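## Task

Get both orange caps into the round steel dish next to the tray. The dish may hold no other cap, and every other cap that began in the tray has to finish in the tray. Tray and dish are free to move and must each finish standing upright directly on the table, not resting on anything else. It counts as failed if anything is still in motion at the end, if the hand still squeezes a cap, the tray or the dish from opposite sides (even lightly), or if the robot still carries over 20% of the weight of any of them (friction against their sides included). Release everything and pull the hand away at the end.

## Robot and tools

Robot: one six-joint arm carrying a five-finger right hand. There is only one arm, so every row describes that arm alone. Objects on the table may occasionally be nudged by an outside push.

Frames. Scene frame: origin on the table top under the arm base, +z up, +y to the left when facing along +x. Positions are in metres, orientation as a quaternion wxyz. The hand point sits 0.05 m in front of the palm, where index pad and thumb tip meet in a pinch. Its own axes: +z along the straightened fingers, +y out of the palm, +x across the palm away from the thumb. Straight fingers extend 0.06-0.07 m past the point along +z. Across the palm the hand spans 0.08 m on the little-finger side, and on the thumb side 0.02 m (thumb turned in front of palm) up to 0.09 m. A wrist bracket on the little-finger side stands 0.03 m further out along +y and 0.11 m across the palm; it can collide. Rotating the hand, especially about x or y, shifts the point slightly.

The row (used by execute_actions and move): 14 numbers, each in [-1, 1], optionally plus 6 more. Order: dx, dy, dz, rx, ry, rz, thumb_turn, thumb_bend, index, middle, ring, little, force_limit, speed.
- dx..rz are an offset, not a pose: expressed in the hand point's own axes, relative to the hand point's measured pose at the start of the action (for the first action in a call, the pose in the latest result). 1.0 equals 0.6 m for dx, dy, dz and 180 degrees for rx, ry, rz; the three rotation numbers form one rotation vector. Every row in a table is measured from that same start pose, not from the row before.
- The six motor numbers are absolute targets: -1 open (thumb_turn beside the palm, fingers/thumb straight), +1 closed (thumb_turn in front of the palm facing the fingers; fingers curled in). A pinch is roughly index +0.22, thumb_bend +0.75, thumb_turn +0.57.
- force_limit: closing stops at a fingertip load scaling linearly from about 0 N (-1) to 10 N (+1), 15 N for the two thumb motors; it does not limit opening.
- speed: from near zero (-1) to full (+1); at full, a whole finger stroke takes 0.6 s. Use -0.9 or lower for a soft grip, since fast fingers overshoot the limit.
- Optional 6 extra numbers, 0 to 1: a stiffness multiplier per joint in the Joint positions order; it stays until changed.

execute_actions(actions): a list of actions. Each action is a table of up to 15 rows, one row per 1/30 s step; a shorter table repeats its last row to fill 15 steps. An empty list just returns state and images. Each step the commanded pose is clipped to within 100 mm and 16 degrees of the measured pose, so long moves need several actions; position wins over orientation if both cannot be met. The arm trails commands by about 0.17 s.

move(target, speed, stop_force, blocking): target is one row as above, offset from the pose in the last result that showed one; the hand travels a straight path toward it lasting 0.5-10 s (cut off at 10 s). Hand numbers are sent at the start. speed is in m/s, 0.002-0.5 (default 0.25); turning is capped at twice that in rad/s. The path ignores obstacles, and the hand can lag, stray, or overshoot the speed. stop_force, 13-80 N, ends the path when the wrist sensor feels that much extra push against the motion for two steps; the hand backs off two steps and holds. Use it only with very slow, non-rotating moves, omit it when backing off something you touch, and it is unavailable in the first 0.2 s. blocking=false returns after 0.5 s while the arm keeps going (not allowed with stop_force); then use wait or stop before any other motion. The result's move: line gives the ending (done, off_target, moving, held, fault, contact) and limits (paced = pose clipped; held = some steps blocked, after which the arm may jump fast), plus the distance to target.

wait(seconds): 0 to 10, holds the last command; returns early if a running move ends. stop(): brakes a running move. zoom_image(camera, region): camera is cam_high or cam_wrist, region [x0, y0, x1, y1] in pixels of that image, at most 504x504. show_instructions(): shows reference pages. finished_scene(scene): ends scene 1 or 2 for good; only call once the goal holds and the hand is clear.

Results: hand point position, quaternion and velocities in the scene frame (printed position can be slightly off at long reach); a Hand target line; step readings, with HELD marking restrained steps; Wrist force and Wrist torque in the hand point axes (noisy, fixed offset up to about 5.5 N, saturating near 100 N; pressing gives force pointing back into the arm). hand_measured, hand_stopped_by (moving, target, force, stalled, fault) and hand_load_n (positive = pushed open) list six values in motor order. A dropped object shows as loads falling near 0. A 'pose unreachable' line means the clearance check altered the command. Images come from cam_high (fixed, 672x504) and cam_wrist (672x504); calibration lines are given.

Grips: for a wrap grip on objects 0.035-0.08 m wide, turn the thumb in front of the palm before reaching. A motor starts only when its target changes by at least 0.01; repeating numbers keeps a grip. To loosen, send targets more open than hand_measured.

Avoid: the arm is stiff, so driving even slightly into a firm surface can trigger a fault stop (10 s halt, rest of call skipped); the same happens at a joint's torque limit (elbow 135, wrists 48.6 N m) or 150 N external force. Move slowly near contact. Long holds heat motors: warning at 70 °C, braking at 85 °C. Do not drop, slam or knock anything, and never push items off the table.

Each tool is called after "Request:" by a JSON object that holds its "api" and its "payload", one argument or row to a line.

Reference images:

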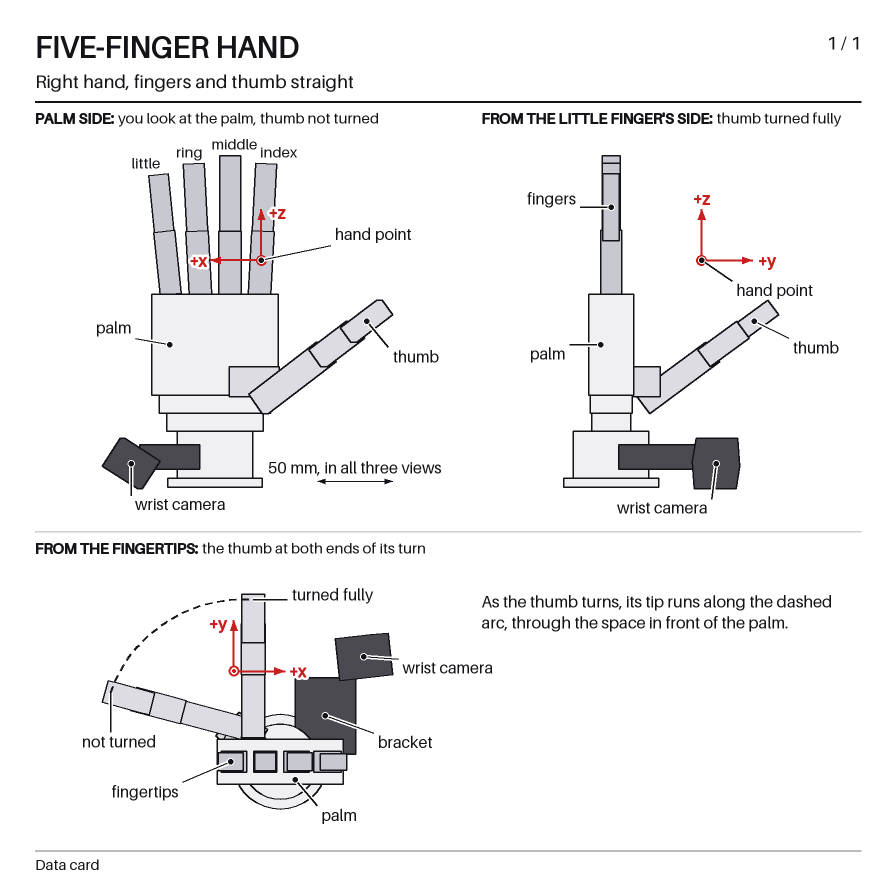

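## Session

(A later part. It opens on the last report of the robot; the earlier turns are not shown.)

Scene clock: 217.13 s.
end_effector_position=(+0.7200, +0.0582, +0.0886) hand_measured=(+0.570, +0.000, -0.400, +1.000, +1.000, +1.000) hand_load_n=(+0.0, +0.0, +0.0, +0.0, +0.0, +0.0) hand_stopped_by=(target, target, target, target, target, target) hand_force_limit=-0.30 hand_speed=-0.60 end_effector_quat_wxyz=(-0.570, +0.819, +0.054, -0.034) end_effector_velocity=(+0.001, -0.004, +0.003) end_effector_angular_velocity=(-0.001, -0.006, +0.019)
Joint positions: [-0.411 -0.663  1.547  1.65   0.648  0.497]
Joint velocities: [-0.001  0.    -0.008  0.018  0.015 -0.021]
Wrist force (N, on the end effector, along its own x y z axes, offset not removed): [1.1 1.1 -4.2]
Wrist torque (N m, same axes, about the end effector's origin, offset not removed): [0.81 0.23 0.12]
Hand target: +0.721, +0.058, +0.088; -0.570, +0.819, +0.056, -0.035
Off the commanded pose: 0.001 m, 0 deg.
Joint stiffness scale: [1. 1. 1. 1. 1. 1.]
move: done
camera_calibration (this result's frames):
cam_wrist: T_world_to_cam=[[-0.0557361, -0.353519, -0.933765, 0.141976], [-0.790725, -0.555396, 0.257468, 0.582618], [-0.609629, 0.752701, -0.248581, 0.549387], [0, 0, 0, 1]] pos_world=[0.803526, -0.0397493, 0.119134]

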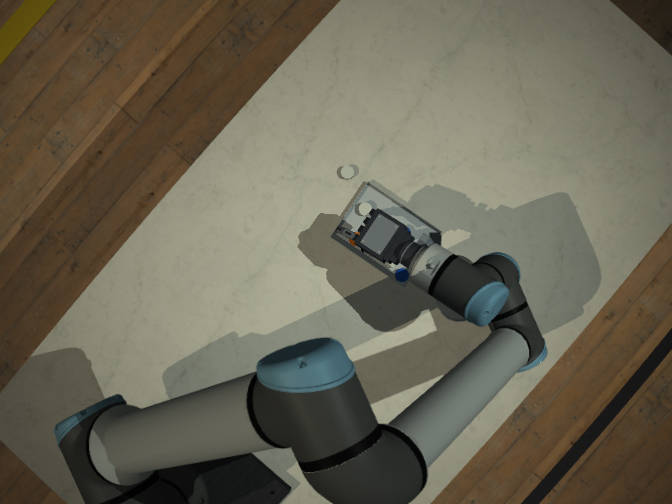

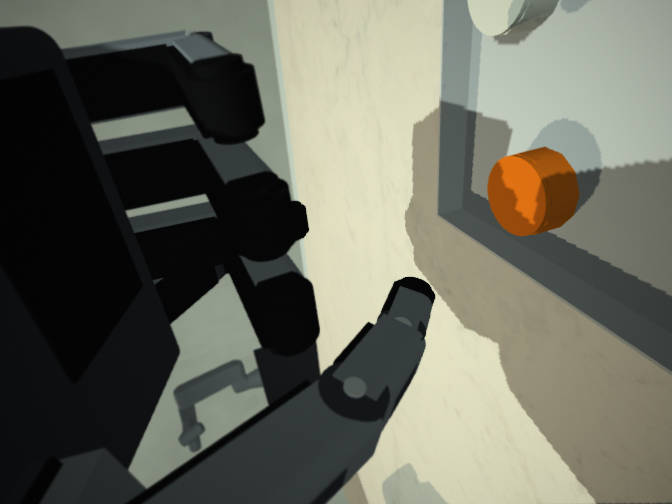

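Request:
{"api": "move", "payload": {
  "target": [0.0054, 0.0801, 0.0411, 0, 0, 0, 0.57, 0.0, -0.4, 1.0, 1.0, 1.0, -0.3, -0.6],
  "speed": 0.06,
  "stop_force": 13
}}

Scene clock: 227.40 s.
end_effector_position=(+0.7208, +0.0640, +0.0348) hand_measured=(+0.570, +0.000, -0.400, +1.000, +1.000, +1.000) hand_load_n=(+0.0, +0.0, +0.0, +0.0, +0.0, +0.0) hand_stopped_by=(target, target, target, target, target, target) hand_force_limit=-0.30 hand_speed=-0.60 end_effector_quat_wxyz=(-0.571, +0.819, +0.053, -0.035) end_effector_velocity=(+0.005, -0.004, -0.000) end_effector_angular_velocity=(-0.006, -0.012, -0.003)
Joint positions: [-0.404 -0.593  1.532  1.592  0.641  0.505]
Joint velocities: [-0.002  0.001 -0.01  -0.005 -0.001  0.001]
Wrist force (N, on the end effector, along its own x y z axes, offset not removed): [-1.3 2.6 -1.7]
Wrist torque (N m, same axes, about the end effector's origin, offset not removed): [0.90 0.58 0.07]
Hand target: +0.723, +0.065, +0.035; -0.570, +0.819, +0.054, -0.034
Off the commanded pose: 0.002 m, 0 deg.
Joint stiffness scale: [1. 1. 1. 1. 1. 1.]
move: done
camera_calibration (this result's frames):
cam_wrist: T_world_to_cam=[[-0.0589072, -0.352031, -0.934133, 0.096039], [-0.790222, -0.555345, 0.259115, 0.599972], [-0.609983, 0.753436, -0.245468, 0.532206], [0, 0, 0, 1]] pos_world=[0.804405, -0.0339831, 0.064891]

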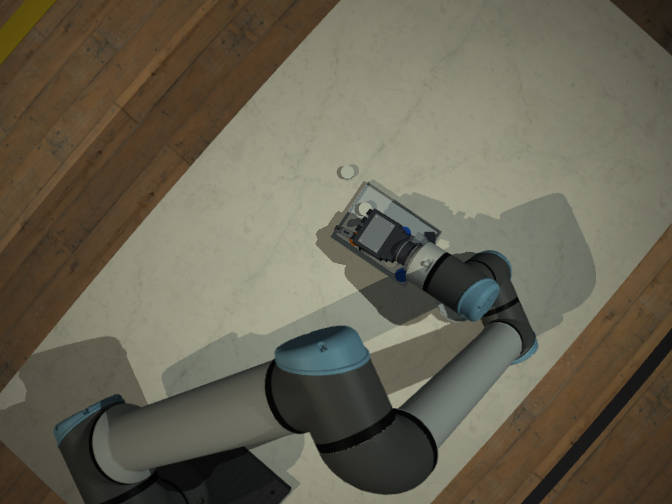

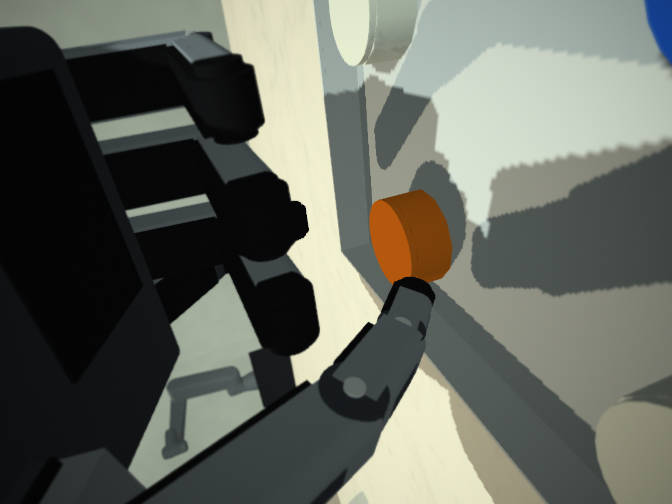

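Request:
{"api": "move", "payload": {
  "target": [0.0033, 0.0188, 0.0075, 0, 0, 0, 0.57, 0.0, -0.4, 1.0, 1.0, 1.0, -0.3, -0.6],
  "speed": 0.015,
  "stop_force": 13
}}

Scene clock: 237.43 s.
end_effector_position=(+0.7218, +0.0636, +0.0237) hand_measured=(+0.570, +0.000, -0.400, +1.000, +1.000, +1.000) hand_load_n=(+0.0, +0.0, +0.0, +0.0, +0.0, +0.0) hand_stopped_by=(target, target, target, target, target, target) hand_force_limit=-0.30 hand_speed=-0.60 end_effector_quat_wxyz=(-0.571, +0.819, +0.053, -0.035) end_effector_velocity=(+0.003, -0.001, +0.000) end_effector_angular_velocity=(-0.002, -0.005, -0.001)
Joint positions: [-0.404 -0.577  1.526  1.583  0.641  0.505]
Joint velocities: [-0.     0.    -0.005 -0.001 -0.     0.001]
Wrist force (N, on the end effector, along its own x y z axes, offset not removed): [0.0 2.1 -0.8]
Wrist torque (N m, same axes, about the end effector's origin, offset not removed): [0.68 0.22 0.36]
Hand target: +0.723, +0.065, +0.023; -0.571, +0.819, +0.053, -0.035
Off the commanded pose: 0.002 m, 0 deg.
Joint stiffness scale: [1. 1. 1. 1. 1. 1.]
move: done
camera_calibration (this result's frames):
cam_wrist: T_world_to_cam=[[-0.0592668, -0.351827, -0.934187, 0.0858175], [-0.79035, -0.55512, 0.259207, 0.603456], [-0.609782, 0.753697, -0.245166, 0.530217], [0, 0, 0, 1]] pos_world=[0.805345, -0.0344395, 0.053741]

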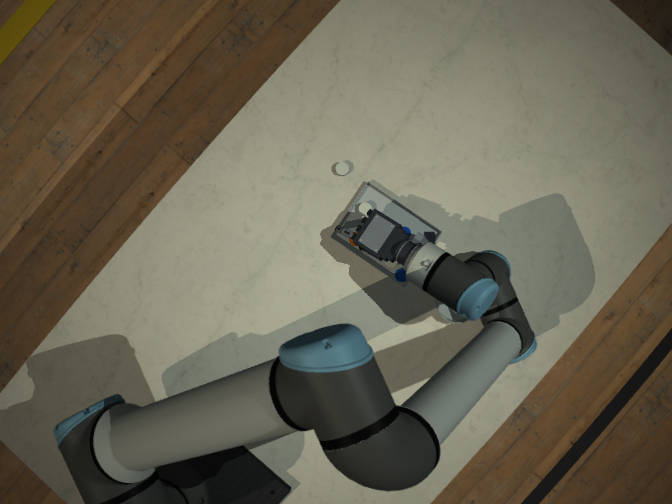

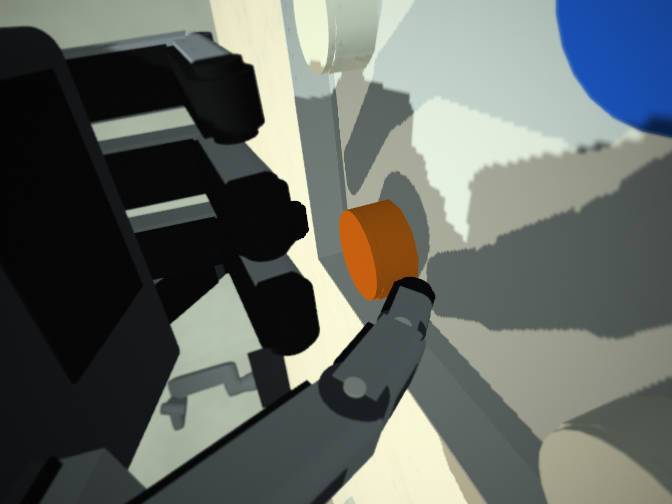

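Request:
{"api": "execute_actions", "payload": {
  "actions": [
    [[0,0,0,0,0,0,0.57,0.0,0.3,1,1,1,-0.4,-0.6]],
    [[0,0,0,0,0,0,0.57,0.0,0.3,1,1,1,-0.4,-0.6]],
    [[0,0,0,0,0,0,0.57,0.3,0.3,1,1,1,-0.3,-0.85]],
    [[0,0,0,0,0,0,0.57,0.3,0.3,1,1,1,-0.3,-0.85]]
  ]
}}

Scene clock: 242.27 s.
end_effector_position=(+0.7219, +0.0636, +0.0238) hand_measured=(+0.570, +0.006, +0.018, +1.000, +1.000, +1.000) hand_load_n=(+0.0, +5.0, +6.5, +0.0, +0.0, +0.0) hand_stopped_by=(target, force, force, target, target, target) hand_force_limit=-0.30 hand_speed=-0.85 end_effector_quat_wxyz=(-0.571, +0.819, +0.053, -0.035) end_effector_velocity=(+0.000, -0.000, +0.000) end_effector_angular_velocity=(-0.000, +0.001, +0.000)
Joint positions: [-0.404 -0.577  1.526  1.583  0.641  0.505]
Joint velocities: [ 0.    -0.    -0.     0.001  0.     0.   ]
Wrist force (N, on the end effector, along its own x y z axes, offset not removed): [-2.6 -3.1 -5.8]
Wrist torque (N m, same axes, about the end effector's origin, offset not removed): [0.48 0.79 -0.19]
Hand target: +0.722, +0.064, +0.024; -0.571, +0.819, +0.053, -0.035
Off the commanded pose: 0.000 m, 0 deg.
Joint stiffness scale: [1. 1. 1. 1. 1. 1.]
Step readings (end_effector_position; steps 1 to 15: 1st action; 16 to 30: 2nd action; 31 to 45: 3rd action; 46 to 60: 4th action):
0: (+0.7219, +0.0636, +0.0237)
1: (+0.7219, +0.0636, +0.0237)
2: (+0.7219, +0.0636, +0.0237)
4: (+0.7219, +0.0636, +0.0237)
8: (+0.7219, +0.0636, +0.0237)
15: (+0.7219, +0.0636, +0.0237)
16: (+0.7219, +0.0636, +0.0237)
17: (+0.7219, +0.0636, +0.0237)
19: (+0.7219, +0.0636, +0.0237)
23: (+0.7219, +0.0636, +0.0238)
30: (+0.7219, +0.0636, +0.0238)
31: (+0.7219, +0.0636, +0.0238)
32: (+0.7219, +0.0636, +0.0238)
34: (+0.7219, +0.0636, +0.0238)
38: (+0.7219, +0.0636, +0.0238)
45: (+0.7219, +0.0636, +0.0238)
46: (+0.7219, +0.0636, +0.0238)
47: (+0.7219, +0.0636, +0.0238)
49: (+0.7219, +0.0636, +0.0238)
53: (+0.7219, +0.0636, +0.0238)
60: end_effector_position above
camera_calibration (this result's frames):
cam_wrist: T_world_to_cam=[[-0.0592378, -0.351836, -0.934185, 0.0859141], [-0.790396, -0.555071, 0.259172, 0.603504], [-0.609725, 0.75373, -0.245209, 0.530275], [0, 0, 0, 1]] pos_world=[0.805419, -0.034469, 0.0538761]

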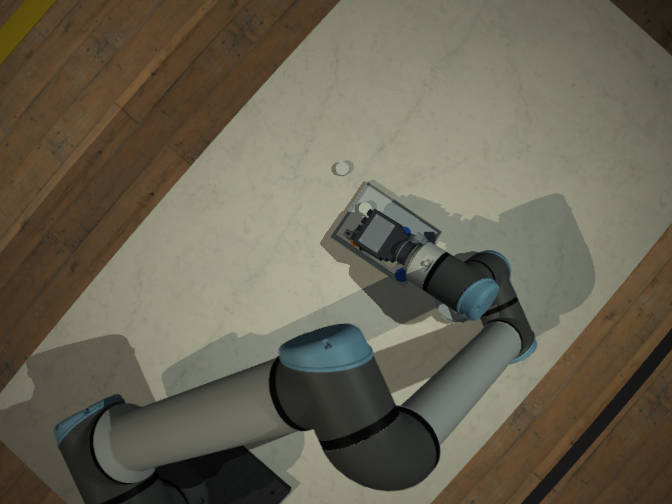

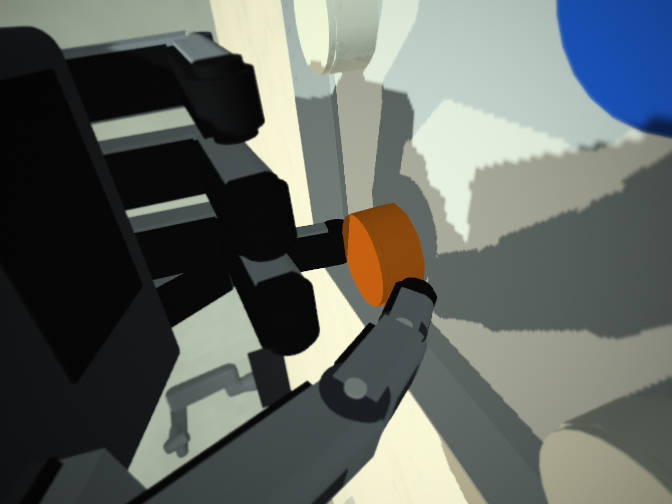

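Gripped. Lift 6 cm.

Request:
{"api": "move", "payload": {
  "target": [0, -0.094, -0.0342, 0, 0, 0, 0.57, 0.3, 0.3, 1.0, 1.0, 1.0, -0.3, -0.85],
  "speed": 0.05
}}

Scene clock: 246.27 s.
end_effector_position=(+0.7233, +0.0632, +0.0838) hand_measured=(+0.570, +0.006, +0.018, +1.000, +1.000, +1.000) hand_load_n=(+0.0, +5.5, +6.0, +0.0, +0.0, +0.0) hand_stopped_by=(target, force, force, target, target, target) hand_force_limit=-0.30 hand_speed=-0.85 end_effector_quat_wxyz=(-0.570, +0.819, +0.054, -0.034) end_effector_velocity=(-0.003, +0.000, -0.000) end_effector_angular_velocity=(+0.002, +0.009, +0.001)
Joint positions: [-0.404 -0.655  1.54   1.642  0.641  0.505]
Joint velocities: [-0.001 -0.     0.006  0.002  0.002  0.001]
Wrist force (N, on the end effector, along its own x y z axes, offset not removed): [4.1 -1.4 -3.8]
Wrist torque (N m, same axes, about the end effector's origin, offset not removed): [0.48 -0.41 0.27]
Hand target: +0.722, +0.064, +0.084; -0.571, +0.819, +0.053, -0.035
Off the commanded pose: 0.002 m, 0 deg.
Joint stiffness scale: [1. 1. 1. 1. 1. 1.]
move: done
camera_calibration (this result's frames):
cam_wrist: T_world_to_cam=[[-0.055724, -0.353419, -0.933804, 0.139389], [-0.791356, -0.554648, 0.257142, 0.589738], [-0.608811, 0.7533, -0.248773, 0.545769], [0, 0, 0, 1]] pos_world=[0.80673, -0.034768, 0.114288]

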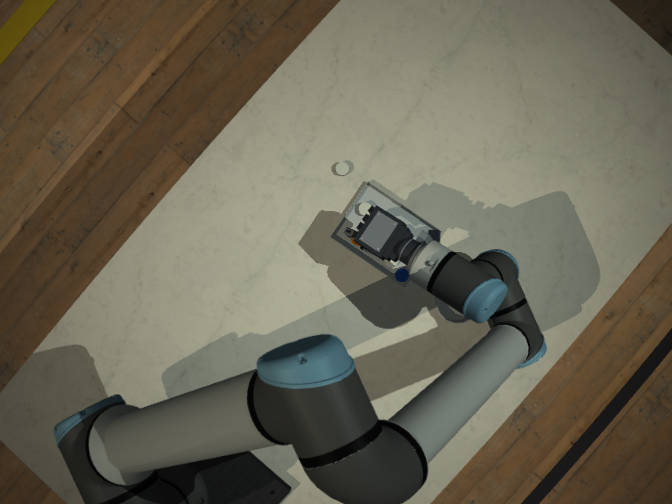

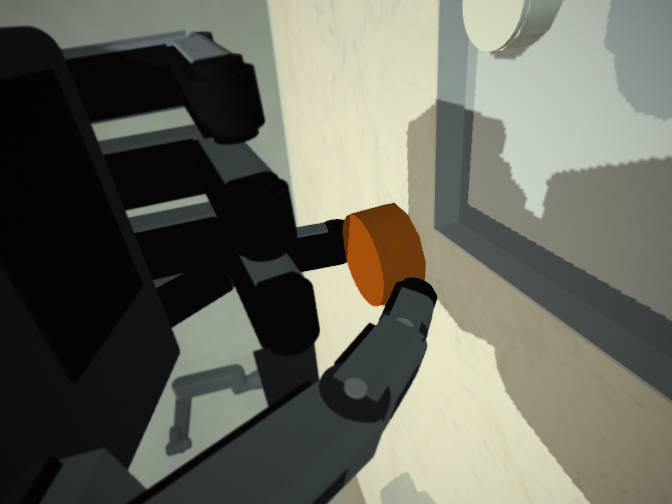

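Request:
{"api": "move", "payload": {
  "target": [0.0233, 0.1293, -0.3611, 0, 0.4829, 0.1758, 0.57, 0.3, 0.3, 1.0, 1.0, 1.0, -0.3, -0.85],
  "speed": 0.15
}}

Scene clock: 284.77 s.
end_effector_position=(+0.7667, -0.1652, +0.0867) hand_measured=(+0.570, +0.006, +0.018, +1.000, +1.000, +1.000) hand_load_n=(+0.0, +5.5, +6.0, +0.0, +0.0, +0.0) hand_stopped_by=(target, force, force, target, target, target) hand_force_limit=-0.30 hand_speed=-0.85 end_effector_quat_wxyz=(-0.422, +0.604, -0.551, +0.392) end_effector_velocity=(+0.001, -0.004, -0.001) end_effector_angular_velocity=(-0.001, -0.001, -0.017)
Joint positions: [-0.666 -1.184  2.04  -0.398  0.854  2.823]
Joint velocities: [-0.001 -0.     0.001 -0.008  0.015  0.009]
Wrist force (N, on the end effector, along its own x y z axes, offset not removed): [-2.3 -1.5 -6.8]
Wrist torque (N m, same axes, about the end effector's origin, offset not removed): [0.55 0.73 -0.11]
Hand target: +0.766, -0.163, +0.086; -0.422, +0.604, -0.551, +0.391
Off the commanded pose: 0.002 m, 0 deg.
Joint stiffness scale: [1. 1. 1. 1. 1. 1.]
move: done
camera_calibration (this result's frames):
cam_wrist: T_world_to_cam=[[-0.339608, 0.0681159, -0.938097, 0.351532], [-0.525776, 0.813243, 0.249391, 0.519593], [0.779888, 0.577924, -0.24037, -0.349432], [0, 0, 0, 1]] pos_world=[0.665091, -0.244554, 0.116196]

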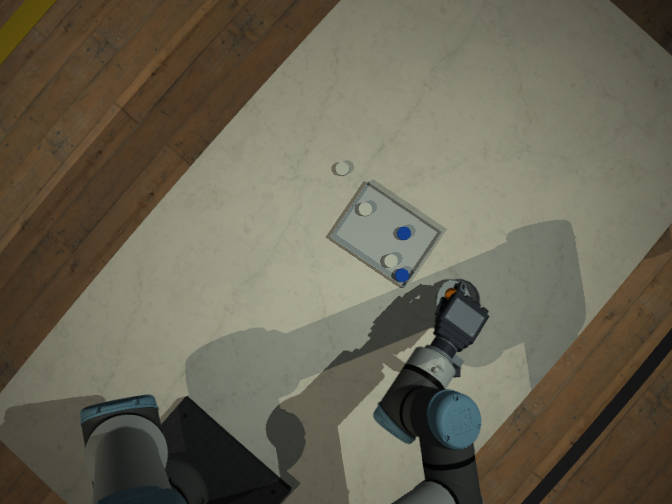

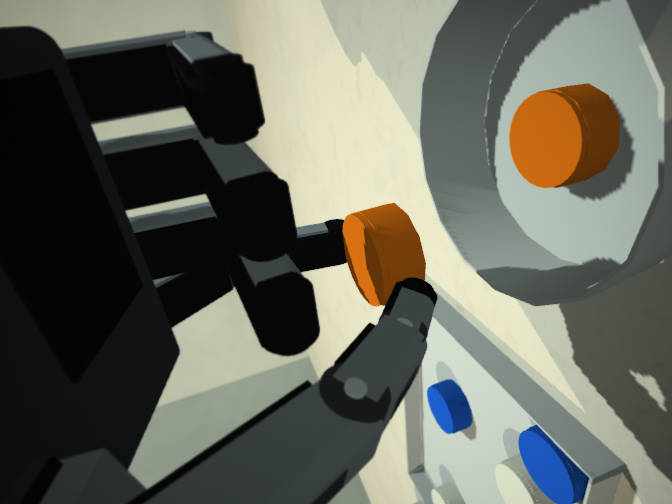

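Request:
{"api": "move", "payload": {
  "target": [0.2152, 0.0651, 0, 0, 0, 0, 0.57, 0.3, 0.3, 1.0, 1.0, 1.0, -0.3, -0.85],
  "speed": 0.15
}}

Request:
{"api": "move", "payload": {
  "target": [0, 0.0454, 0.0165, 0, 0, 0, 0.57, 0.3, 0.3, 1.0, 1.0, 1.0, -0.3, -0.85],
  "speed": 0.03,
  "stop_force": 13
}}

Scene clock: 325.50 s.
end_effector_position=(+0.7632, -0.2936, +0.0499) hand_measured=(+0.570, +0.006, +0.018, +1.000, +1.000, +1.000) hand_load_n=(+0.0, +5.5, +6.0, +0.0, +0.0, +0.0) hand_stopped_by=(target, force, force, target, target, target) hand_force_limit=-0.30 hand_speed=-0.85 end_effector_quat_wxyz=(-0.422, +0.603, -0.552, +0.391) end_effector_velocity=(+0.003, -0.001, +0.005) end_effector_angular_velocity=(-0.004, -0.003, +0.014)
Joint positions: [-0.828 -1.05   1.922 -0.334  0.714  2.716]
Joint velocities: [ 0.    -0.    -0.012  0.015 -0.011 -0.011]
Wrist force (N, on the end effector, along its own x y z axes, offset not removed): [0.4 -1.6 -2.6]
Wrist torque (N m, same axes, about the end effector's origin, offset not removed): [0.34 0.19 0.10]
Hand target: +0.765, -0.295, +0.051; -0.422, +0.604, -0.550, +0.392
Off the commanded pose: 0.003 m, 0 deg.
Joint stiffness scale: [1. 1. 1. 1. 1. 1.]
move: done
camera_calibration (this result's frames):
cam_wrist: T_world_to_cam=[[-0.340875, 0.0717825, -0.937364, 0.326493], [-0.522889, 0.814145, 0.252497, 0.629342], [0.781275, 0.576207, -0.239988, -0.282896], [0, 0, 0, 1]] pos_world=[0.661389, -0.372806, 0.0792442]

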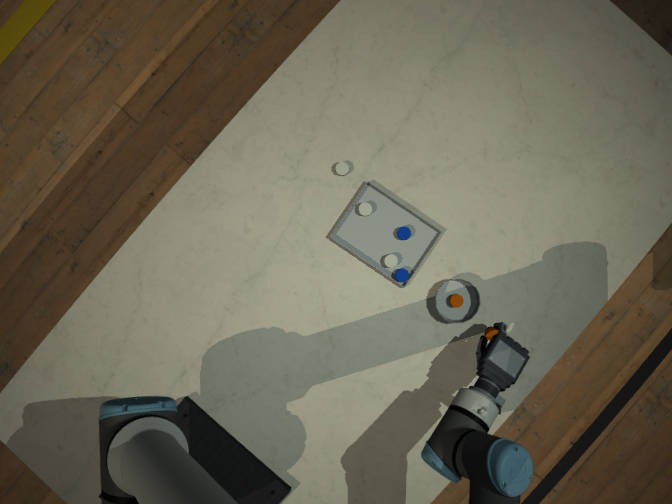

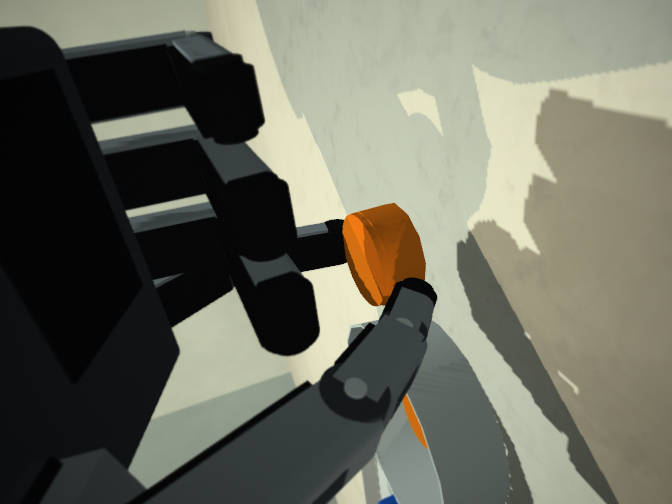

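Scene clock: 326.90 s.
end_effector_position=(+0.7644, -0.2951, +0.0228) hand_measured=(+0.570, +0.006, +0.018, +1.000, +1.000, +1.000) hand_load_n=(+0.5, +5.5, +6.0, +0.0, +0.0, +0.0) hand_stopped_by=(target, force, force, target, target, target) hand_force_limit=-0.30 hand_speed=-0.85 end_effector_quat_wxyz=(-0.422, +0.603, -0.551, +0.392) end_effector_velocity=(+0.001, -0.000, +0.000) end_effector_angular_velocity=(-0.003, -0.002, -0.000)
Joint positions: [-0.828 -1.012  1.926 -0.379  0.713  2.715]
Joint velocities: [ 0.001  0.     0.    -0.005  0.001  0.001]
Wrist force (N, on the end effector, along its own x y z axes, offset not removed): [-4.4 -4.3 1.7]
Wrist torque (N m, same axes, about the end effector's origin, offset not removed): [-0.34 0.81 -0.27]
Hand target: +0.763, -0.294, +0.021; -0.422, +0.603, -0.552, +0.391
Off the commanded pose: 0.003 m, 0 deg.
Joint stiffness scale: [1. 1. 1. 1. 1. 1.]
move: done
camera_calibration (this result's frames):
cam_wrist: T_world_to_cam=[[-0.339172, 0.0694756, -0.938155, 0.299649], [-0.523896, 0.814357, 0.249712, 0.638925], [0.781342, 0.576191, -0.239809, -0.289569], [0, 0, 0, 1]] pos_world=[0.662615, -0.374285, 0.0521282]

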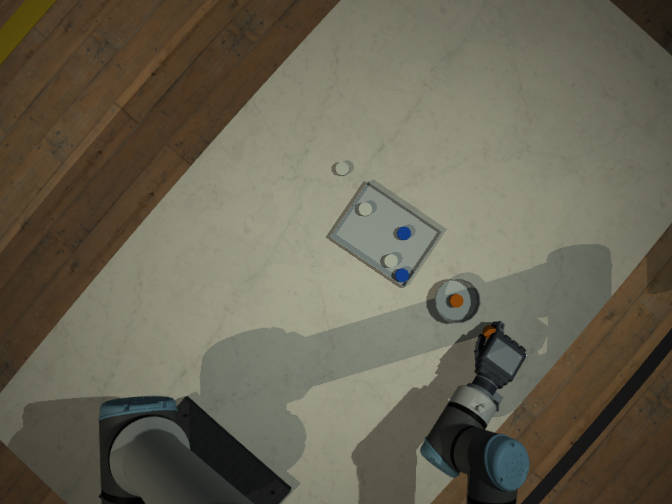

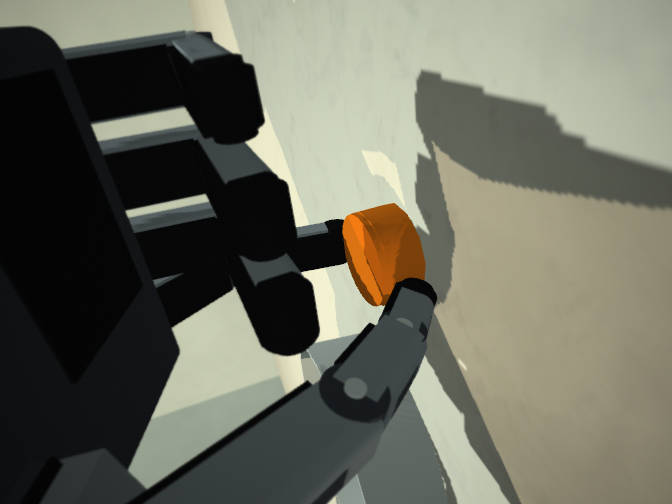

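Request:
{"api": "execute_actions", "payload": {
  "actions": [
    [[0,0,0,0,0,0,0.57,-0.05,-0.4,1,1,1,-0.3,-0.5]],
    [[0,0,0,0,0,0,0.57,-0.05,-0.4,1,1,1,-0.3,-0.5]]
  ]
}}

Request:
{"api": "move", "payload": {
  "target": [0, -0.0705, -0.0257, 0, 0, 0, 0.57, -0.05, -0.4, 1.0, 1.0, 1.0, -0.3, -0.5],
  "speed": 0.1
}}

Scene clock: 333.23 s.
end_effector_position=(+0.7646, -0.2953, +0.0228) hand_measured=(+0.570, -0.046, -0.400, +1.000, +1.000, +1.000) hand_load_n=(+0.0, -2.0, +0.0, +0.0, +0.0, +0.0) hand_stopped_by=(target, target, target, target, target, target) hand_force_limit=-0.30 hand_speed=-0.50 end_effector_quat_wxyz=(-0.422, +0.603, -0.551, +0.393) end_effector_velocity=(+0.000, +0.000, +0.000) end_effector_angular_velocity=(-0.000, -0.001, +0.001)
Joint positions: [-0.828 -1.012  1.926 -0.38   0.713  2.715]
Joint velocities: [ 0.    -0.    -0.    -0.001 -0.001  0.   ]
Wrist force (N, on the end effector, along its own x y z axes, offset not removed): [-1.7 1.9 -0.5]
Wrist torque (N m, same axes, about the end effector's origin, offset not removed): [1.09 0.51 0.21]
Hand target: +0.765, -0.295, +0.023; -0.422, +0.603, -0.551, +0.393
Off the commanded pose: 0.000 m, 0 deg.
Joint stiffness scale: [1. 1. 1. 1. 1. 1.]
Step readings (end_effector_position; steps 1 to 15: 1st action; 16 to 30: 2nd action):
0: (+0.7646, -0.2953, +0.0228)
1: (+0.7646, -0.2953, +0.0228)
2: (+0.7646, -0.2953, +0.0228)
4: (+0.7646, -0.2953, +0.0228)
8: (+0.7646, -0.2953, +0.0228)
15: (+0.7646, -0.2953, +0.0228)
16: (+0.7646, -0.2953, +0.0228)
17: (+0.7646, -0.2953, +0.0228)
19: (+0.7646, -0.2953, +0.0228)
23: (+0.7646, -0.2953, +0.0228)
30: end_effector_position above
camera_calibration (this result's frames):
cam_wrist: T_world_to_cam=[[-0.338717, 0.0689574, -0.938358, 0.299239], [-0.524019, 0.814493, 0.249009, 0.639241], [0.781457, 0.576061, -0.239747, -0.289702], [0, 0, 0, 1]] pos_world=[0.662722, -0.374406, 0.0521614]

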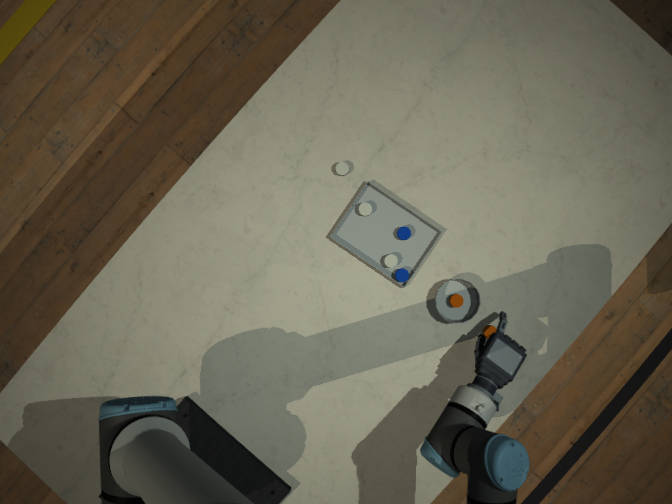

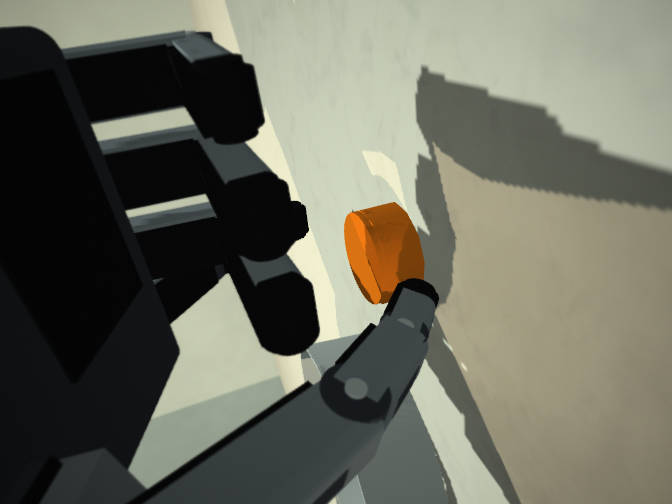

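Scene clock: 334.17 s.
end_effector_position=(+0.7639, -0.2942, +0.0674) hand_measured=(+0.570, -0.048, -0.400, +1.000, +1.000, +1.000) hand_load_n=(+0.0, +0.0, +0.0, +0.0, +0.0, +0.0) hand_stopped_by=(target, target, target, target, target, target) hand_force_limit=-0.30 hand_speed=-0.50 end_effector_quat_wxyz=(-0.422, +0.603, -0.551, +0.393) end_effector_velocity=(-0.003, +0.003, -0.001) end_effector_angular_velocity=(+0.013, +0.011, -0.001)
Joint positions: [-0.828 -1.073  1.916 -0.311  0.713  2.715]
Joint velocities: [-0.001  0.     0.     0.016  0.     0.001]
Wrist force (N, on the end effector, along its own x y z axes, offset not removed): [1.2 3.4 -2.0]
Wrist torque (N m, same axes, about the end effector's origin, offset not removed): [0.98 -0.03 0.50]
Hand target: +0.764, -0.295, +0.068; -0.422, +0.603, -0.551, +0.393
Off the commanded pose: 0.001 m, 0 deg.
Joint stiffness scale: [1. 1. 1. 1. 1. 1.]
move: done
camera_calibration (this result's frames):
cam_wrist: T_world_to_cam=[[-0.338114, 0.0682719, -0.938626, 0.34017], [-0.524182, 0.814672, 0.248078, 0.627127], [0.781608, 0.57589, -0.239665, -0.279255], [0, 0, 0, 1]] pos_world=[0.662013, -0.373307, 0.096788]

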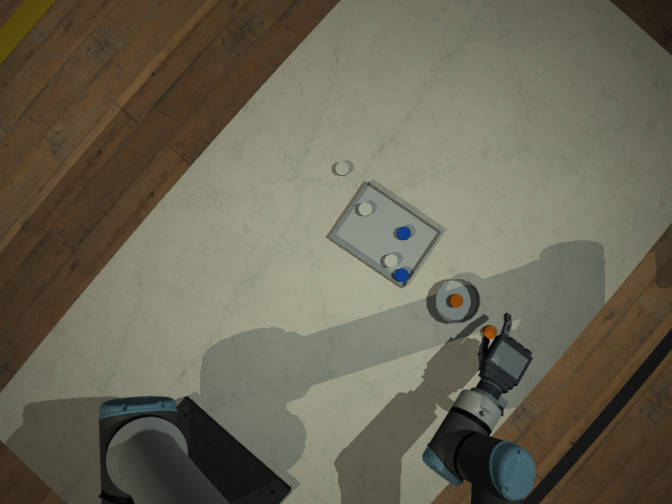

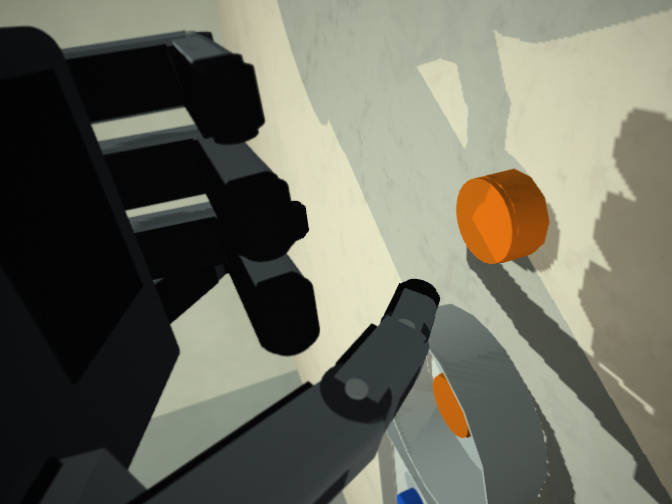

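Request:
{"api": "move", "payload": {
  "target": [-0.1133, 0.0086, 0.0124, 0, 0, 0, 0.57, 0.75, 0.2, -1.0, -1.0, -1.0, -0.3, -0.3],
  "speed": 0.1
}}

Scene clock: 345.60 s.
end_effector_position=(+0.7643, -0.2284, +0.0596) hand_measured=(+0.570, +0.750, +0.200, -1.000, -1.000, -1.000) hand_load_n=(+0.0, +0.0, +0.0, +0.0, +0.0, +0.0) hand_stopped_by=(target, target, target, target, target, target) hand_force_limit=-0.30 hand_speed=-0.30 end_effector_quat_wxyz=(-0.422, +0.604, -0.550, +0.394) end_effector_velocity=(-0.000, -0.000, +0.000) end_effector_angular_velocity=(-0.001, -0.000, +0.000)
Joint positions: [-0.751 -1.11   1.996 -0.395  0.781  2.771]
Joint velocities: [-0.    -0.     0.    -0.    -0.001 -0.001]
Wrist force (N, on the end effector, along its own x y z axes, offset not removed): [3.0 1.4 -4.0]
Wrist torque (N m, same axes, about the end effector's origin, offset not removed): [0.83 -0.14 0.52]
Hand target: +0.763, -0.226, +0.059; -0.422, +0.604, -0.551, +0.393
Off the commanded pose: 0.003 m, 0 deg.
Joint stiffness scale: [1. 1. 1. 1. 1. 1.]
move: done
camera_calibration (this result's frames):
cam_wrist: T_world_to_cam=[[-0.337232, 0.0669488, -0.939038, 0.327552], [-0.524198, 0.815179, 0.246371, 0.575956], [0.781979, 0.575326, -0.23981, -0.319769], [0, 0, 0, 1]] pos_world=[0.662428, -0.307465, 0.0890017]

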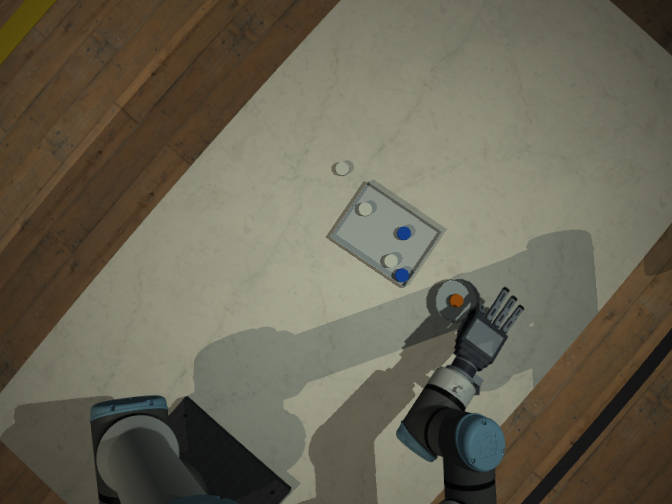

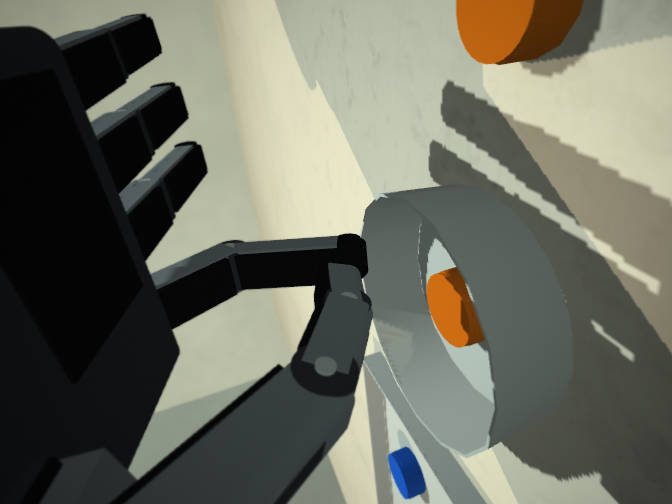

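Request:
{"api": "move", "payload": {
  "target": [0, 0.0636, 0.0231, 0, 0, 0, 0.57, 0.75, 0.2, -1.0, -1.0, -1.0, -0.3, -0.3],
  "speed": 0.04,
  "stop_force": 13
}}

Scene clock: 352.67 s.
end_effector_position=(+0.7680, -0.2321, +0.0286) hand_measured=(+0.570, +0.752, +0.200, -1.000, -1.000, -1.000) hand_load_n=(-0.5, -4.0, +0.0, +0.0, +0.0, +0.0) hand_stopped_by=(target, target, target, target, target, target) hand_force_limit=-0.30 hand_speed=-0.30 end_effector_quat_wxyz=(-0.422, +0.604, -0.547, +0.399) end_effector_velocity=(-0.001, +0.001, +0.007) end_effector_angular_velocity=(+0.000, +0.001, +0.000)
Joint positions: [-0.751 -1.062  2.001 -0.46   0.78   2.771]
Joint velocities: [ 0.001 -0.011  0.     0.012  0.001 -0.   ]
Wrist force (N, on the end effector, along its own x y z axes, offset not removed): [-2.5 -11.6 -4.9]
Wrist torque (N m, same axes, about the end effector's origin, offset not removed): [-0.20 0.74 -0.12]
Hand target: +0.767, -0.231, +0.028; -0.422, +0.604, -0.548, +0.397
Off the commanded pose: 0.011 m, 1 deg.
Joint stiffness scale: [1. 1. 1. 1. 1. 1.]
move: contact
camera_calibration (this result's frames):
cam_wrist: T_world_to_cam=[[-0.328792, 0.0587915, -0.942571, 0.291665], [-0.526581, 0.8171, 0.23465, 0.591121], [0.78397, 0.573491, -0.237698, -0.329955], [0, 0, 0, 1]] pos_world=[0.665845, -0.310927, 0.0577785]

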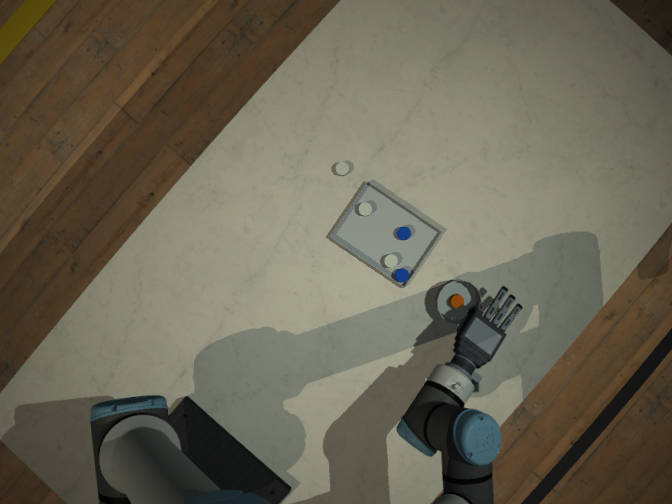

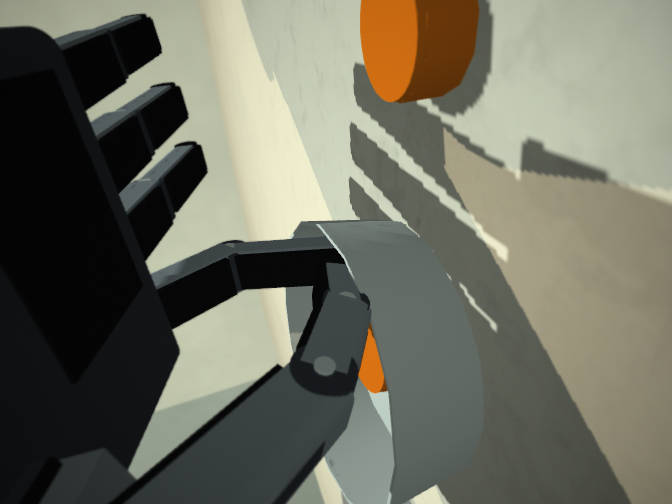

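Request:
{"api": "move", "payload": {
  "target": [-0.004, -0.03, -0.011, 0, 0, 0, -1.0, -1.0, 0.2, -1.0, -1.0, -1.0, -0.3, -0.3],
  "speed": 0.05
}}

Scene clock: 359.00 s.
end_effector_position=(+0.7670, -0.2307, +0.0474) hand_measured=(-1.000, -1.000, +0.200, -1.000, -1.000, -1.000) hand_load_n=(+0.0, +0.0, +0.0, +0.0, +0.0, +0.0) hand_stopped_by=(target, target, target, target, target, target) hand_force_limit=-0.30 hand_speed=-0.30 end_effector_quat_wxyz=(-0.421, +0.604, -0.547, +0.399) end_effector_velocity=(-0.001, -0.001, -0.000) end_effector_angular_velocity=(-0.003, +0.001, -0.002)
Joint positions: [-0.751 -1.091  2.    -0.431  0.782  2.771]
Joint velocities: [-0.001 -0.     0.     0.001  0.002 -0.003]
Wrist force (N, on the end effector, along its own x y z axes, offset not removed): [-1.3 -4.2 -1.7]
Wrist torque (N m, same axes, about the end effector's origin, offset not removed): [-0.17 0.63 -0.08]
Hand target: +0.767, -0.229, +0.048; -0.422, +0.604, -0.547, +0.399
Off the commanded pose: 0.001 m, 0 deg.
Joint stiffness scale: [1. 1. 1. 1. 1. 1.]
move: done
camera_calibration (this result's frames):
cam_wrist: T_world_to_cam=[[-0.328317, 0.0580679, -0.942781, 0.308439], [-0.526206, 0.81764, 0.233608, 0.584948], [0.784421, 0.572794, -0.237889, -0.325981], [0, 0, 0, 1]] pos_world=[0.664775, -0.309467, 0.0765951]

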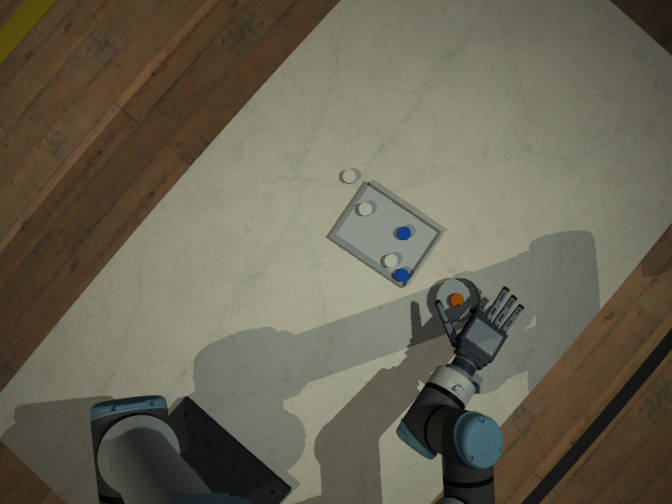

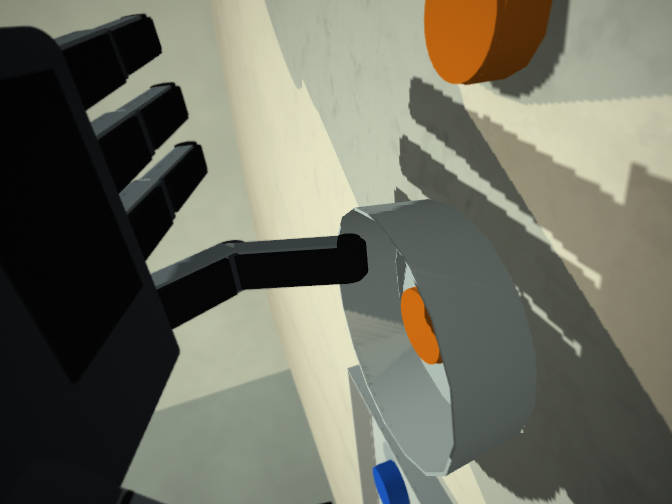

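Request:
{"api": "move", "payload": {
  "target": [-0.0084, 0.0511, -0.002, 0, 0, 0, -1.0, -1.0, 0.2, -1.0, -1.0, -1.0, -0.3, -0.3],
  "speed": 0.03,
  "stop_force": 13
}}

Scene clock: 364.90 s.
end_effector_position=(+0.7574, -0.2272, +0.0206) hand_measured=(-1.000, -1.000, +0.200, -1.000, -1.000, -1.000) hand_load_n=(+0.0, +0.0, +0.0, +0.0, +0.0, +0.0) hand_stopped_by=(target, target, target, target, target, target) hand_force_limit=-0.30 hand_speed=-0.30 end_effector_quat_wxyz=(-0.421, +0.604, -0.546, +0.400) end_effector_velocity=(+0.001, -0.001, +0.000) end_effector_angular_velocity=(-0.004, -0.004, +0.001)
Joint positions: [-0.758 -1.063  2.028 -0.486  0.775  2.766]
Joint velocities: [-0.     0.     0.    -0.006 -0.001 -0.001]
Wrist force (N, on the end effector, along its own x y z axes, offset not removed): [-2.0 -3.0 -1.0]
Wrist torque (N m, same axes, about the end effector's origin, offset not removed): [-0.02 0.66 0.04]
Hand target: +0.756, -0.227, +0.019; -0.421, +0.604, -0.547, +0.399
Off the commanded pose: 0.003 m, 0 deg.
Joint stiffness scale: [1. 1. 1. 1. 1. 1.]
move: done
camera_calibration (this result's frames):
cam_wrist: T_world_to_cam=[[-0.32708, 0.0570584, -0.943272, 0.278619], [-0.527001, 0.817532, 0.23219, 0.583925], [0.784403, 0.57305, -0.237329, -0.32682], [0, 0, 0, 1]] pos_world=[0.655218, -0.30599, 0.0496682]

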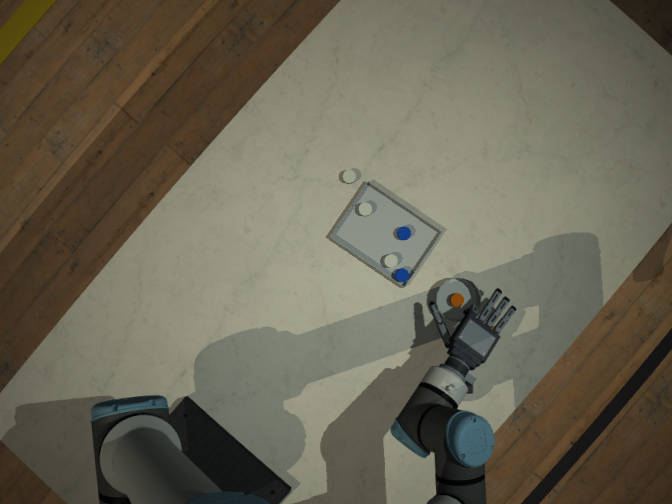

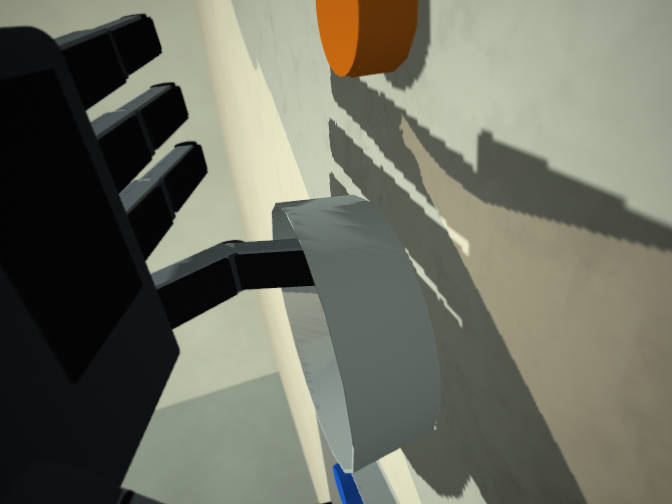

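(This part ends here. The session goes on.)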